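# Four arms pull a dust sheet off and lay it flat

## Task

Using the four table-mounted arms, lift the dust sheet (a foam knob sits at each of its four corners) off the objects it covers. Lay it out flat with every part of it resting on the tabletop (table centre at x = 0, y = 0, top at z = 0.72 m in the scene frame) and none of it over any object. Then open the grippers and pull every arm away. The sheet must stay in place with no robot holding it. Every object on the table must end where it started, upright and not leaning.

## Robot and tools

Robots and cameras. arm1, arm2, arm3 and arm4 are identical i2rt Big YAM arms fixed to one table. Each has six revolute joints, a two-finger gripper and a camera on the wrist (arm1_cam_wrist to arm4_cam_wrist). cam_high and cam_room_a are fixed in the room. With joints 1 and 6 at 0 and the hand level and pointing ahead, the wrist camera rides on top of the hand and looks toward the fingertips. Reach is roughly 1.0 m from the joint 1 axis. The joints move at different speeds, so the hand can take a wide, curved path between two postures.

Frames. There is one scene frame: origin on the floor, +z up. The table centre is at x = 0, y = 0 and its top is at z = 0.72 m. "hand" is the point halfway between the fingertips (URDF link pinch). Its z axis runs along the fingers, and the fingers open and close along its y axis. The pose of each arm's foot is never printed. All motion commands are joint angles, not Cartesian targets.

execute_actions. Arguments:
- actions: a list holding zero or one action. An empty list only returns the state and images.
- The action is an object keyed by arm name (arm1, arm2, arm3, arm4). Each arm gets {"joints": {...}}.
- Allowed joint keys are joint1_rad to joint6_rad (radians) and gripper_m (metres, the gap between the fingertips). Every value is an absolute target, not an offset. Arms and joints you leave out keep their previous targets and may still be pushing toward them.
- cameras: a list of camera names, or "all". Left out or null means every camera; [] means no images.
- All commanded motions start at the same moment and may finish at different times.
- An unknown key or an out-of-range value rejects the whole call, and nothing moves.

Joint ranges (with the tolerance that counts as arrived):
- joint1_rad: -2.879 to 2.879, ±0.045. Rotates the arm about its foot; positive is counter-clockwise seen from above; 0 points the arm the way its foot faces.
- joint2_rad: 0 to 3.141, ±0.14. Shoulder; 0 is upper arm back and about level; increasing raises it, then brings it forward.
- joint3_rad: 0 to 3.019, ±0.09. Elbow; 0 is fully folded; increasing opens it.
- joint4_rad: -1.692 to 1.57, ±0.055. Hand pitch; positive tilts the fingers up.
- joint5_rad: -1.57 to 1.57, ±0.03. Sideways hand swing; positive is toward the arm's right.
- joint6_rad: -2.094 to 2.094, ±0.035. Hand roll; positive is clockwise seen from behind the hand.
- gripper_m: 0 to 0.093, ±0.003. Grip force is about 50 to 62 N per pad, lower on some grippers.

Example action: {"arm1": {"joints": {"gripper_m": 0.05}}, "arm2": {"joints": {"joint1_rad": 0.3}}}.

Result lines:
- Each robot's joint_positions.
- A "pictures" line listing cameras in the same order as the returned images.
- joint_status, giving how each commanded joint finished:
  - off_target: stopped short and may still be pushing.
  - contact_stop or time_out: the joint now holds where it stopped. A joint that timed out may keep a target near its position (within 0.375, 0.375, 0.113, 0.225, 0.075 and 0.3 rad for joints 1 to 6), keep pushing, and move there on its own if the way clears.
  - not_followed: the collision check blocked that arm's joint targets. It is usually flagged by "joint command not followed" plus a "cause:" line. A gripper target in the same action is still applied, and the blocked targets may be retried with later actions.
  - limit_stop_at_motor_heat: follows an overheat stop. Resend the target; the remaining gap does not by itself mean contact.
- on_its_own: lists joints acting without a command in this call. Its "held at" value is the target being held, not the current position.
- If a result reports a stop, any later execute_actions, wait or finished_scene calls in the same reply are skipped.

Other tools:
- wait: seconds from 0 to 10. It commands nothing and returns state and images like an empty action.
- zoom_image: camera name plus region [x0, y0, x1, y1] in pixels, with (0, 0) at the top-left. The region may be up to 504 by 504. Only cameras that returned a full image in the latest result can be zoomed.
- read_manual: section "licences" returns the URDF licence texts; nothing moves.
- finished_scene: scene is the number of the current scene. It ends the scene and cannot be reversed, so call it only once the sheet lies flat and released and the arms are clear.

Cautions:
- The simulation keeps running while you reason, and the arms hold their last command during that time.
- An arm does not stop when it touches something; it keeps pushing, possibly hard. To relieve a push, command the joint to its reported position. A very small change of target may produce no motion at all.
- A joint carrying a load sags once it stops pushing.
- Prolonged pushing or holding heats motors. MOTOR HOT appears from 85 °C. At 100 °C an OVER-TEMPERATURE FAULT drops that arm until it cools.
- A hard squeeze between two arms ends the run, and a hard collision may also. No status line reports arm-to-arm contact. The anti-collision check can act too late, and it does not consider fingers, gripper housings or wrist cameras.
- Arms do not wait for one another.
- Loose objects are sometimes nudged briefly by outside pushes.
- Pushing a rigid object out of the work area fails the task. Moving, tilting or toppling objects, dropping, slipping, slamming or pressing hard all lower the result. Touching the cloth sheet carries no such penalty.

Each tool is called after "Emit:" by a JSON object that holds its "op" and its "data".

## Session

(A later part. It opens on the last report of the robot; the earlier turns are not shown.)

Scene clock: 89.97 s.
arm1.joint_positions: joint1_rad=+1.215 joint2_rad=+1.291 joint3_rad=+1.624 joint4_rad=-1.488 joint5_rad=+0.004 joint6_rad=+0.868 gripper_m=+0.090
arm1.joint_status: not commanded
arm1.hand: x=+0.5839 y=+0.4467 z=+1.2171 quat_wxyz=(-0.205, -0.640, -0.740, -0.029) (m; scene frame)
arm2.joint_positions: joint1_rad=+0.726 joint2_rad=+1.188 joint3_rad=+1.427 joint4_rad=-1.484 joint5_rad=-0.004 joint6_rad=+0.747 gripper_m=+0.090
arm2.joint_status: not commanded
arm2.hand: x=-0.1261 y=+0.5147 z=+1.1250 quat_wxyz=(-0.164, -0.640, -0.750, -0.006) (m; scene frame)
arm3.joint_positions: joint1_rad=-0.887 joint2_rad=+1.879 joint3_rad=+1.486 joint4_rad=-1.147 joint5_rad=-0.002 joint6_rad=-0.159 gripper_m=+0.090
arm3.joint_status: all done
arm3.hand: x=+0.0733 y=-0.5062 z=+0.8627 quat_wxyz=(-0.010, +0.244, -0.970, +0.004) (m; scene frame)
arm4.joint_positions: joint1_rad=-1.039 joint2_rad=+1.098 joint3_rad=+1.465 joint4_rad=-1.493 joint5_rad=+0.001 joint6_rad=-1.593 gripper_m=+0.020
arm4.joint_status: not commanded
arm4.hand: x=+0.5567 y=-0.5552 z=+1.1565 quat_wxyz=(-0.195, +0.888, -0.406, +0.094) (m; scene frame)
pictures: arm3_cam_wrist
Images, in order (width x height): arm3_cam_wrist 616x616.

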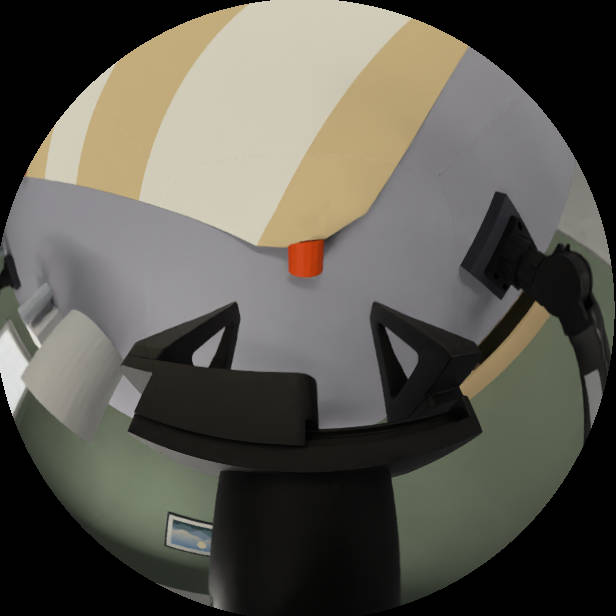

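Emit:
{"op": "execute_actions", "data": {"actions": [{"arm3":{"joints":{"joint2_rad":1.75,"joint3_rad":1.03,"joint4_rad":-0.35}}}], "cameras": []}}

Emit:
{"op": "execute_actions", "data": {"actions": [{"arm3":{"joints":{"joint2_rad":1.875,"joint4_rad":-0.235}}}], "cameras": ["arm3_cam_wrist"]}}

Emit:
{"op": "execute_actions", "data": {"actions": [{"arm3":{"joints":{"gripper_m":0.025}}}], "cameras": []}}

Emit:
{"op": "execute_actions", "data": {"actions": [{"arm3":{"joints":{"joint2_rad":1.93,"joint3_rad":1.45,"joint4_rad":-1.1}}}], "cameras": []}}

Emit:
{"op": "execute_actions", "data": {"actions": [{"arm3":{"joints":{"joint2_rad":2.22,"joint3_rad":1.82,"joint4_rad":-1.66}}}], "cameras": ["arm3_cam_wrist"]}}

Scene clock: 92.63 s.
arm1.joint_positions: joint1_rad=+1.215 joint2_rad=+1.291 joint3_rad=+1.624 joint4_rad=-1.488 joint5_rad=+0.004 joint6_rad=+0.868 gripper_m=+0.090
arm1.joint_status: not commanded
arm1.hand: x=+0.5839 y=+0.4467 z=+1.2171 quat_wxyz=(-0.205, -0.640, -0.740, -0.029) (m; scene frame)
arm2.joint_positions: joint1_rad=+0.726 joint2_rad=+1.188 joint3_rad=+1.427 joint4_rad=-1.484 joint5_rad=-0.004 joint6_rad=+0.747 gripper_m=+0.090
arm2.joint_status: not commanded
arm2.hand: x=-0.1261 y=+0.5147 z=+1.1250 quat_wxyz=(-0.164, -0.640, -0.750, -0.006) (m; scene frame)
arm3.joint_positions: joint1_rad=-0.887 joint2_rad=+1.753 joint3_rad=+1.025 joint4_rad=-0.371 joint5_rad=-0.002 joint6_rad=-0.159 gripper_m=+0.090
arm3.joint_status: all done
arm3.hand: x=+0.0660 y=-0.5095 z=+0.8016 quat_wxyz=(-0.228, +0.239, -0.944, -0.015) (m; scene frame)
arm4.joint_positions: joint1_rad=-1.039 joint2_rad=+1.098 joint3_rad=+1.465 joint4_rad=-1.493 joint5_rad=+0.001 joint6_rad=-1.593 gripper_m=+0.020
arm4.joint_status: not commanded
arm4.hand: x=+0.5567 y=-0.5552 z=+1.1565 quat_wxyz=(-0.195, +0.888, -0.406, +0.094) (m; scene frame)
pictures: none
No camera images: the call's "cameras" was empty. Leave "cameras" out to get every camera's image.

Scene clock: 93.57 s.
arm1.joint_positions: joint1_rad=+1.215 joint2_rad=+1.291 joint3_rad=+1.624 joint4_rad=-1.488 joint5_rad=+0.004 joint6_rad=+0.868 gripper_m=+0.090
arm1.joint_status: not commanded
arm1.hand: x=+0.5839 y=+0.4467 z=+1.2171 quat_wxyz=(-0.205, -0.640, -0.740, -0.029) (m; scene frame)
arm2.joint_positions: joint1_rad=+0.726 joint2_rad=+1.188 joint3_rad=+1.427 joint4_rad=-1.484 joint5_rad=-0.004 joint6_rad=+0.747 gripper_m=+0.090
arm2.joint_status: not commanded
arm2.hand: x=-0.1261 y=+0.5147 z=+1.1250 quat_wxyz=(-0.164, -0.640, -0.750, -0.006) (m; scene frame)
arm3.joint_positions: joint1_rad=-0.887 joint2_rad=+1.882 joint3_rad=+1.025 joint4_rad=-0.257 joint5_rad=-0.002 joint6_rad=-0.159 gripper_m=+0.090
arm3.joint_status: all done
arm3.hand: x=+0.0720 y=-0.5081 z=+0.7451 quat_wxyz=(-0.221, +0.239, -0.946, -0.015) (m; scene frame)
arm4.joint_positions: joint1_rad=-1.039 joint2_rad=+1.098 joint3_rad=+1.465 joint4_rad=-1.493 joint5_rad=+0.001 joint6_rad=-1.593 gripper_m=+0.020
arm4.joint_status: not commanded
arm4.hand: x=+0.5567 y=-0.5552 z=+1.1565 quat_wxyz=(-0.195, +0.888, -0.406, +0.094) (m; scene frame)
pictures: arm3_cam_wrist
Images, in order (width x height): arm3_cam_wrist 616x616.

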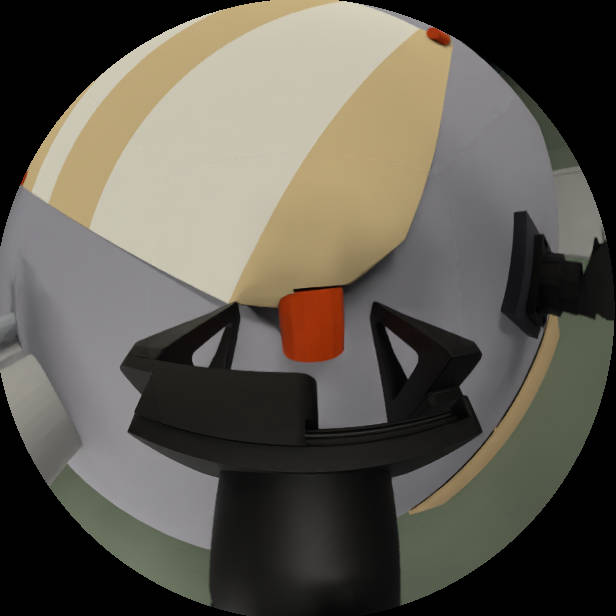

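Scene clock: 94.20 s.
arm1.joint_positions: joint1_rad=+1.215 joint2_rad=+1.291 joint3_rad=+1.624 joint4_rad=-1.488 joint5_rad=+0.004 joint6_rad=+0.868 gripper_m=+0.090
arm1.joint_status: not commanded
arm1.hand: x=+0.5839 y=+0.4467 z=+1.2171 quat_wxyz=(-0.205, -0.640, -0.740, -0.029) (m; scene frame)
arm2.joint_positions: joint1_rad=+0.726 joint2_rad=+1.188 joint3_rad=+1.427 joint4_rad=-1.484 joint5_rad=-0.004 joint6_rad=+0.747 gripper_m=+0.090
arm2.joint_status: not commanded
arm2.hand: x=-0.1261 y=+0.5147 z=+1.1250 quat_wxyz=(-0.164, -0.640, -0.750, -0.006) (m; scene frame)
arm3.joint_positions: joint1_rad=-0.887 joint2_rad=+1.882 joint3_rad=+1.025 joint4_rad=-0.257 joint5_rad=-0.002 joint6_rad=-0.158 gripper_m=+0.039
arm3.joint_status: gripper_m off_target (ended at +0.039, target +0.025)
arm3.hand: x=+0.0721 y=-0.5082 z=+0.7451 quat_wxyz=(-0.221, +0.239, -0.946, -0.014) (m; scene frame)
arm4.joint_positions: joint1_rad=-1.039 joint2_rad=+1.098 joint3_rad=+1.465 joint4_rad=-1.493 joint5_rad=+0.001 joint6_rad=-1.593 gripper_m=+0.020
arm4.joint_status: not commanded
arm4.hand: x=+0.5567 y=-0.5552 z=+1.1565 quat_wxyz=(-0.195, +0.888, -0.406, +0.094) (m; scene frame)
pictures: none
No camera images: the call's "cameras" was empty. Leave "cameras" out to get every camera's image.

Scene clock: 95.70 s.
arm1.joint_positions: joint1_rad=+1.215 joint2_rad=+1.291 joint3_rad=+1.624 joint4_rad=-1.488 joint5_rad=+0.004 joint6_rad=+0.868 gripper_m=+0.090
arm1.joint_status: not commanded
arm1.hand: x=+0.5839 y=+0.4467 z=+1.2171 quat_wxyz=(-0.205, -0.640, -0.740, -0.029) (m; scene frame)
arm2.joint_positions: joint1_rad=+0.726 joint2_rad=+1.188 joint3_rad=+1.427 joint4_rad=-1.484 joint5_rad=-0.004 joint6_rad=+0.747 gripper_m=+0.090
arm2.joint_status: not commanded
arm2.hand: x=-0.1261 y=+0.5147 z=+1.1250 quat_wxyz=(-0.164, -0.640, -0.750, -0.006) (m; scene frame)
arm3.joint_positions: joint1_rad=-0.888 joint2_rad=+1.921 joint3_rad=+1.420 joint4_rad=-1.084 joint5_rad=-0.002 joint6_rad=-0.158 gripper_m=+0.039
arm3.joint_status: all done
arm3.hand: x=+0.0593 y=-0.5119 z=+0.8181 quat_wxyz=(+0.012, +0.243, -0.970, +0.006) (m; scene frame)
arm4.joint_positions: joint1_rad=-1.039 joint2_rad=+1.098 joint3_rad=+1.465 joint4_rad=-1.493 joint5_rad=+0.001 joint6_rad=-1.593 gripper_m=+0.020
arm4.joint_status: not commanded
arm4.hand: x=+0.5567 y=-0.5552 z=+1.1565 quat_wxyz=(-0.195, +0.888, -0.406, +0.094) (m; scene frame)
pictures: none
No camera images: the call's "cameras" was empty. Leave "cameras" out to get every camera's image.

Scene clock: 96.97 s.
arm1.joint_positions: joint1_rad=+1.215 joint2_rad=+1.291 joint3_rad=+1.624 joint4_rad=-1.488 joint5_rad=+0.004 joint6_rad=+0.868 gripper_m=+0.090
arm1.joint_status: not commanded
arm1.hand: x=+0.5839 y=+0.4467 z=+1.2171 quat_wxyz=(-0.205, -0.640, -0.740, -0.029) (m; scene frame)
arm2.joint_positions: joint1_rad=+0.726 joint2_rad=+1.188 joint3_rad=+1.427 joint4_rad=-1.484 joint5_rad=-0.004 joint6_rad=+0.747 gripper_m=+0.090
arm2.joint_status: not commanded
arm2.hand: x=-0.1261 y=+0.5147 z=+1.1250 quat_wxyz=(-0.164, -0.640, -0.750, -0.006) (m; scene frame)
arm3.joint_positions: joint1_rad=-0.888 joint2_rad=+2.227 joint3_rad=+1.783 joint4_rad=-1.638 joint5_rad=-0.001 joint6_rad=-0.158 gripper_m=+0.039
arm3.joint_status: all done
arm3.hand: x=+0.0442 y=-0.5175 z=+0.7952 quat_wxyz=(+0.257, +0.233, -0.937, +0.028) (m; scene frame)
arm4.joint_positions: joint1_rad=-1.039 joint2_rad=+1.098 joint3_rad=+1.465 joint4_rad=-1.493 joint5_rad=+0.001 joint6_rad=-1.593 gripper_m=+0.020
arm4.joint_status: not commanded
arm4.hand: x=+0.5567 y=-0.5552 z=+1.1565 quat_wxyz=(-0.195, +0.888, -0.406, +0.094) (m; scene frame)
pictures: arm3_cam_wrist
Images, in order (width x height): arm3_cam_wrist 616x616.

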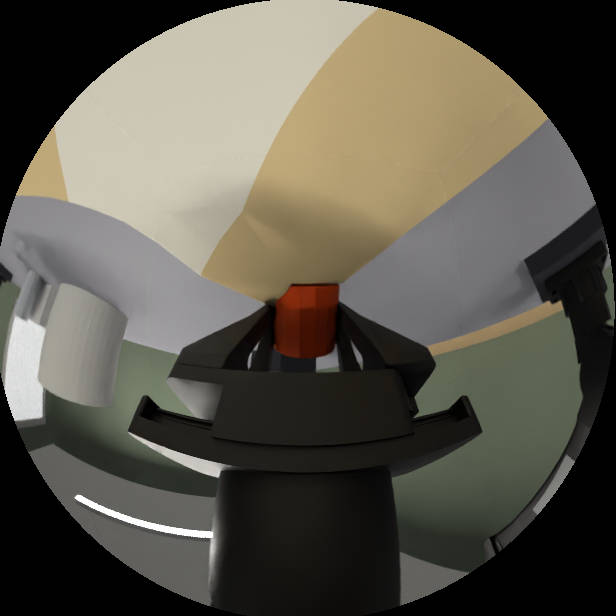

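Emit:
{"op": "execute_actions", "data": {"actions": [{"arm3":{"joints":{"joint1_rad":-0.96,"joint3_rad":1.72}}}], "cameras": []}}

Emit:
{"op": "execute_actions", "data": {"actions": [{"arm3":{"joints":{"gripper_m":0.09}}}], "cameras": []}}

Emit:
{"op": "execute_actions", "data": {"actions": [{"arm3":{"joints":{"joint2_rad":1.3}}}], "cameras": ["arm4_cam_wrist","arm3_cam_wrist","cam_high"]}}

Scene clock: 98.60 s.
arm1.joint_positions: joint1_rad=+1.215 joint2_rad=+1.291 joint3_rad=+1.624 joint4_rad=-1.488 joint5_rad=+0.004 joint6_rad=+0.868 gripper_m=+0.090
arm1.joint_status: not commanded
arm1.hand: x=+0.5839 y=+0.4467 z=+1.2171 quat_wxyz=(-0.205, -0.640, -0.740, -0.029) (m; scene frame)
arm2.joint_positions: joint1_rad=+0.726 joint2_rad=+1.188 joint3_rad=+1.427 joint4_rad=-1.484 joint5_rad=-0.004 joint6_rad=+0.747 gripper_m=+0.090
arm2.joint_status: not commanded
arm2.hand: x=-0.1261 y=+0.5147 z=+1.1250 quat_wxyz=(-0.164, -0.640, -0.750, -0.006) (m; scene frame)
arm3.joint_positions: joint1_rad=-0.962 joint2_rad=+2.222 joint3_rad=+1.723 joint4_rad=-1.641 joint5_rad=-0.001 joint6_rad=-0.158 gripper_m=+0.039
arm3.joint_status: all done
arm3.hand: x=+0.0336 y=-0.5613 z=+0.7861 quat_wxyz=(+0.285, +0.196, -0.938, +0.020) (m; scene frame)
arm4.joint_positions: joint1_rad=-1.039 joint2_rad=+1.098 joint3_rad=+1.465 joint4_rad=-1.493 joint5_rad=+0.001 joint6_rad=-1.593 gripper_m=+0.020
arm4.joint_status: not commanded
arm4.hand: x=+0.5567 y=-0.5552 z=+1.1565 quat_wxyz=(-0.195, +0.888, -0.406, +0.094) (m; scene frame)
pictures: none
No camera images: the call's "cameras" was empty. Leave "cameras" out to get every camera's image.

Scene clock: 99.23 s.
arm1.joint_positions: joint1_rad=+1.215 joint2_rad=+1.291 joint3_rad=+1.624 joint4_rad=-1.488 joint5_rad=+0.004 joint6_rad=+0.868 gripper_m=+0.090
arm1.joint_status: not commanded
arm1.hand: x=+0.5839 y=+0.4467 z=+1.2171 quat_wxyz=(-0.205, -0.640, -0.740, -0.029) (m; scene frame)
arm2.joint_positions: joint1_rad=+0.726 joint2_rad=+1.188 joint3_rad=+1.427 joint4_rad=-1.484 joint5_rad=-0.004 joint6_rad=+0.747 gripper_m=+0.090
arm2.joint_status: not commanded
arm2.hand: x=-0.1261 y=+0.5147 z=+1.1250 quat_wxyz=(-0.164, -0.640, -0.750, -0.006) (m; scene frame)
arm3.joint_positions: joint1_rad=-0.962 joint2_rad=+2.222 joint3_rad=+1.723 joint4_rad=-1.641 joint5_rad=-0.001 joint6_rad=-0.158 gripper_m=+0.090
arm3.joint_status: all done
arm3.hand: x=+0.0336 y=-0.5613 z=+0.7861 quat_wxyz=(+0.285, +0.196, -0.938, +0.020) (m; scene frame)
arm4.joint_positions: joint1_rad=-1.039 joint2_rad=+1.098 joint3_rad=+1.465 joint4_rad=-1.493 joint5_rad=+0.001 joint6_rad=-1.593 gripper_m=+0.020
arm4.joint_status: not commanded
arm4.hand: x=+0.5567 y=-0.5552 z=+1.1565 quat_wxyz=(-0.195, +0.888, -0.406, +0.094) (m; scene frame)
pictures: none
No camera images: the call's "cameras" was empty. Leave "cameras" out to get every camera's image.

Scene clock: 101.03 s.
arm1.joint_positions: joint1_rad=+1.215 joint2_rad=+1.291 joint3_rad=+1.624 joint4_rad=-1.488 joint5_rad=+0.004 joint6_rad=+0.868 gripper_m=+0.090
arm1.joint_status: not commanded
arm1.hand: x=+0.5839 y=+0.4467 z=+1.2171 quat_wxyz=(-0.205, -0.640, -0.740, -0.029) (m; scene frame)
arm2.joint_positions: joint1_rad=+0.726 joint2_rad=+1.188 joint3_rad=+1.427 joint4_rad=-1.484 joint5_rad=-0.004 joint6_rad=+0.747 gripper_m=+0.090
arm2.joint_status: not commanded
arm2.hand: x=-0.1261 y=+0.5147 z=+1.1250 quat_wxyz=(-0.164, -0.640, -0.750, -0.006) (m; scene frame)
arm3.joint_positions: joint1_rad=-0.962 joint2_rad=+1.304 joint3_rad=+1.712 joint4_rad=-1.647 joint5_rad=-0.001 joint6_rad=-0.158 gripper_m=+0.090
arm3.joint_status: all done
arm3.hand: x=-0.0507 y=-0.5778 z=+1.2193 quat_wxyz=(-0.160, +0.205, -0.965, -0.002) (m; scene frame)
arm4.joint_positions: joint1_rad=-1.039 joint2_rad=+1.098 joint3_rad=+1.465 joint4_rad=-1.493 joint5_rad=+0.001 joint6_rad=-1.593 gripper_m=+0.020
arm4.joint_status: not commanded
arm4.hand: x=+0.5567 y=-0.5552 z=+1.1565 quat_wxyz=(-0.195, +0.888, -0.406, +0.094) (m; scene frame)
pictures: arm3_cam_wrist, arm4_cam_wrist, cam_high
Images, in order (width x height): arm3_cam_wrist 616x616, arm4_cam_wrist 616x616, cam_high 504x504.

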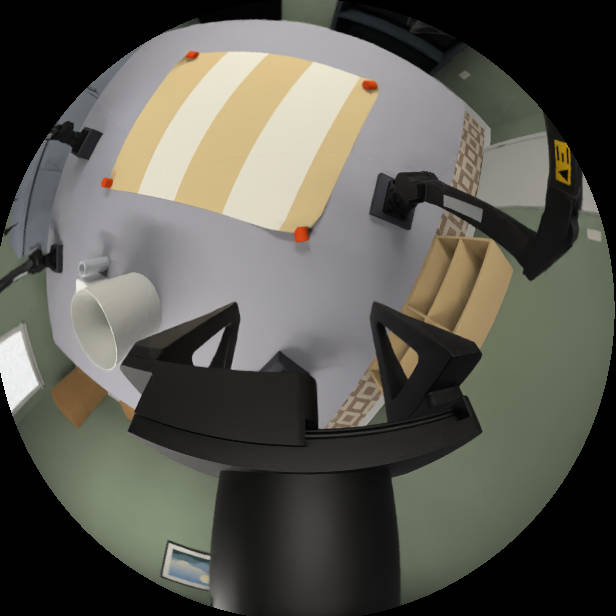

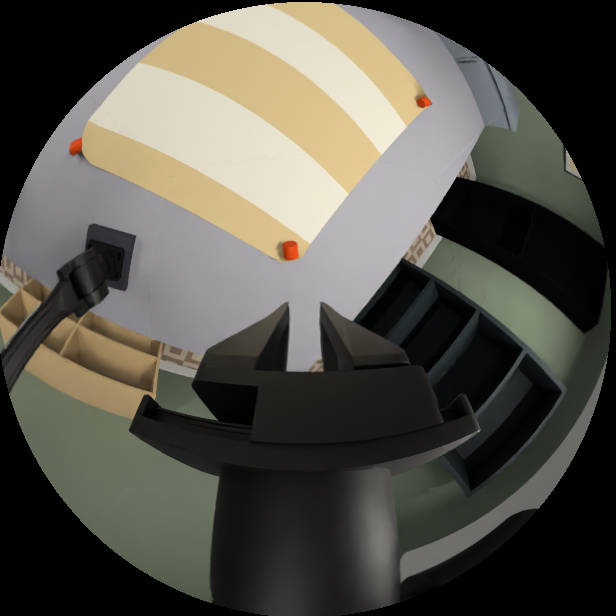

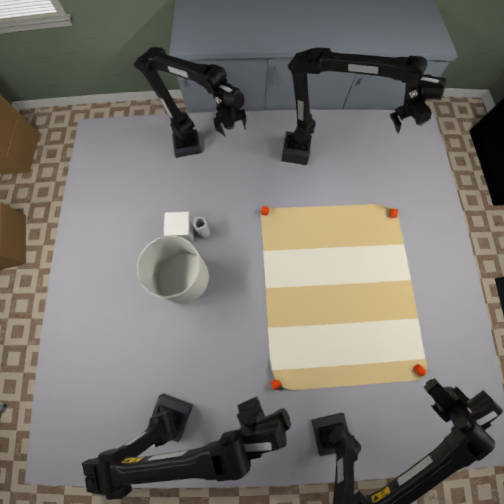

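Emit:
{"op": "finished_scene", "data": {"scene": 2}}

The scene is finished: the task was done.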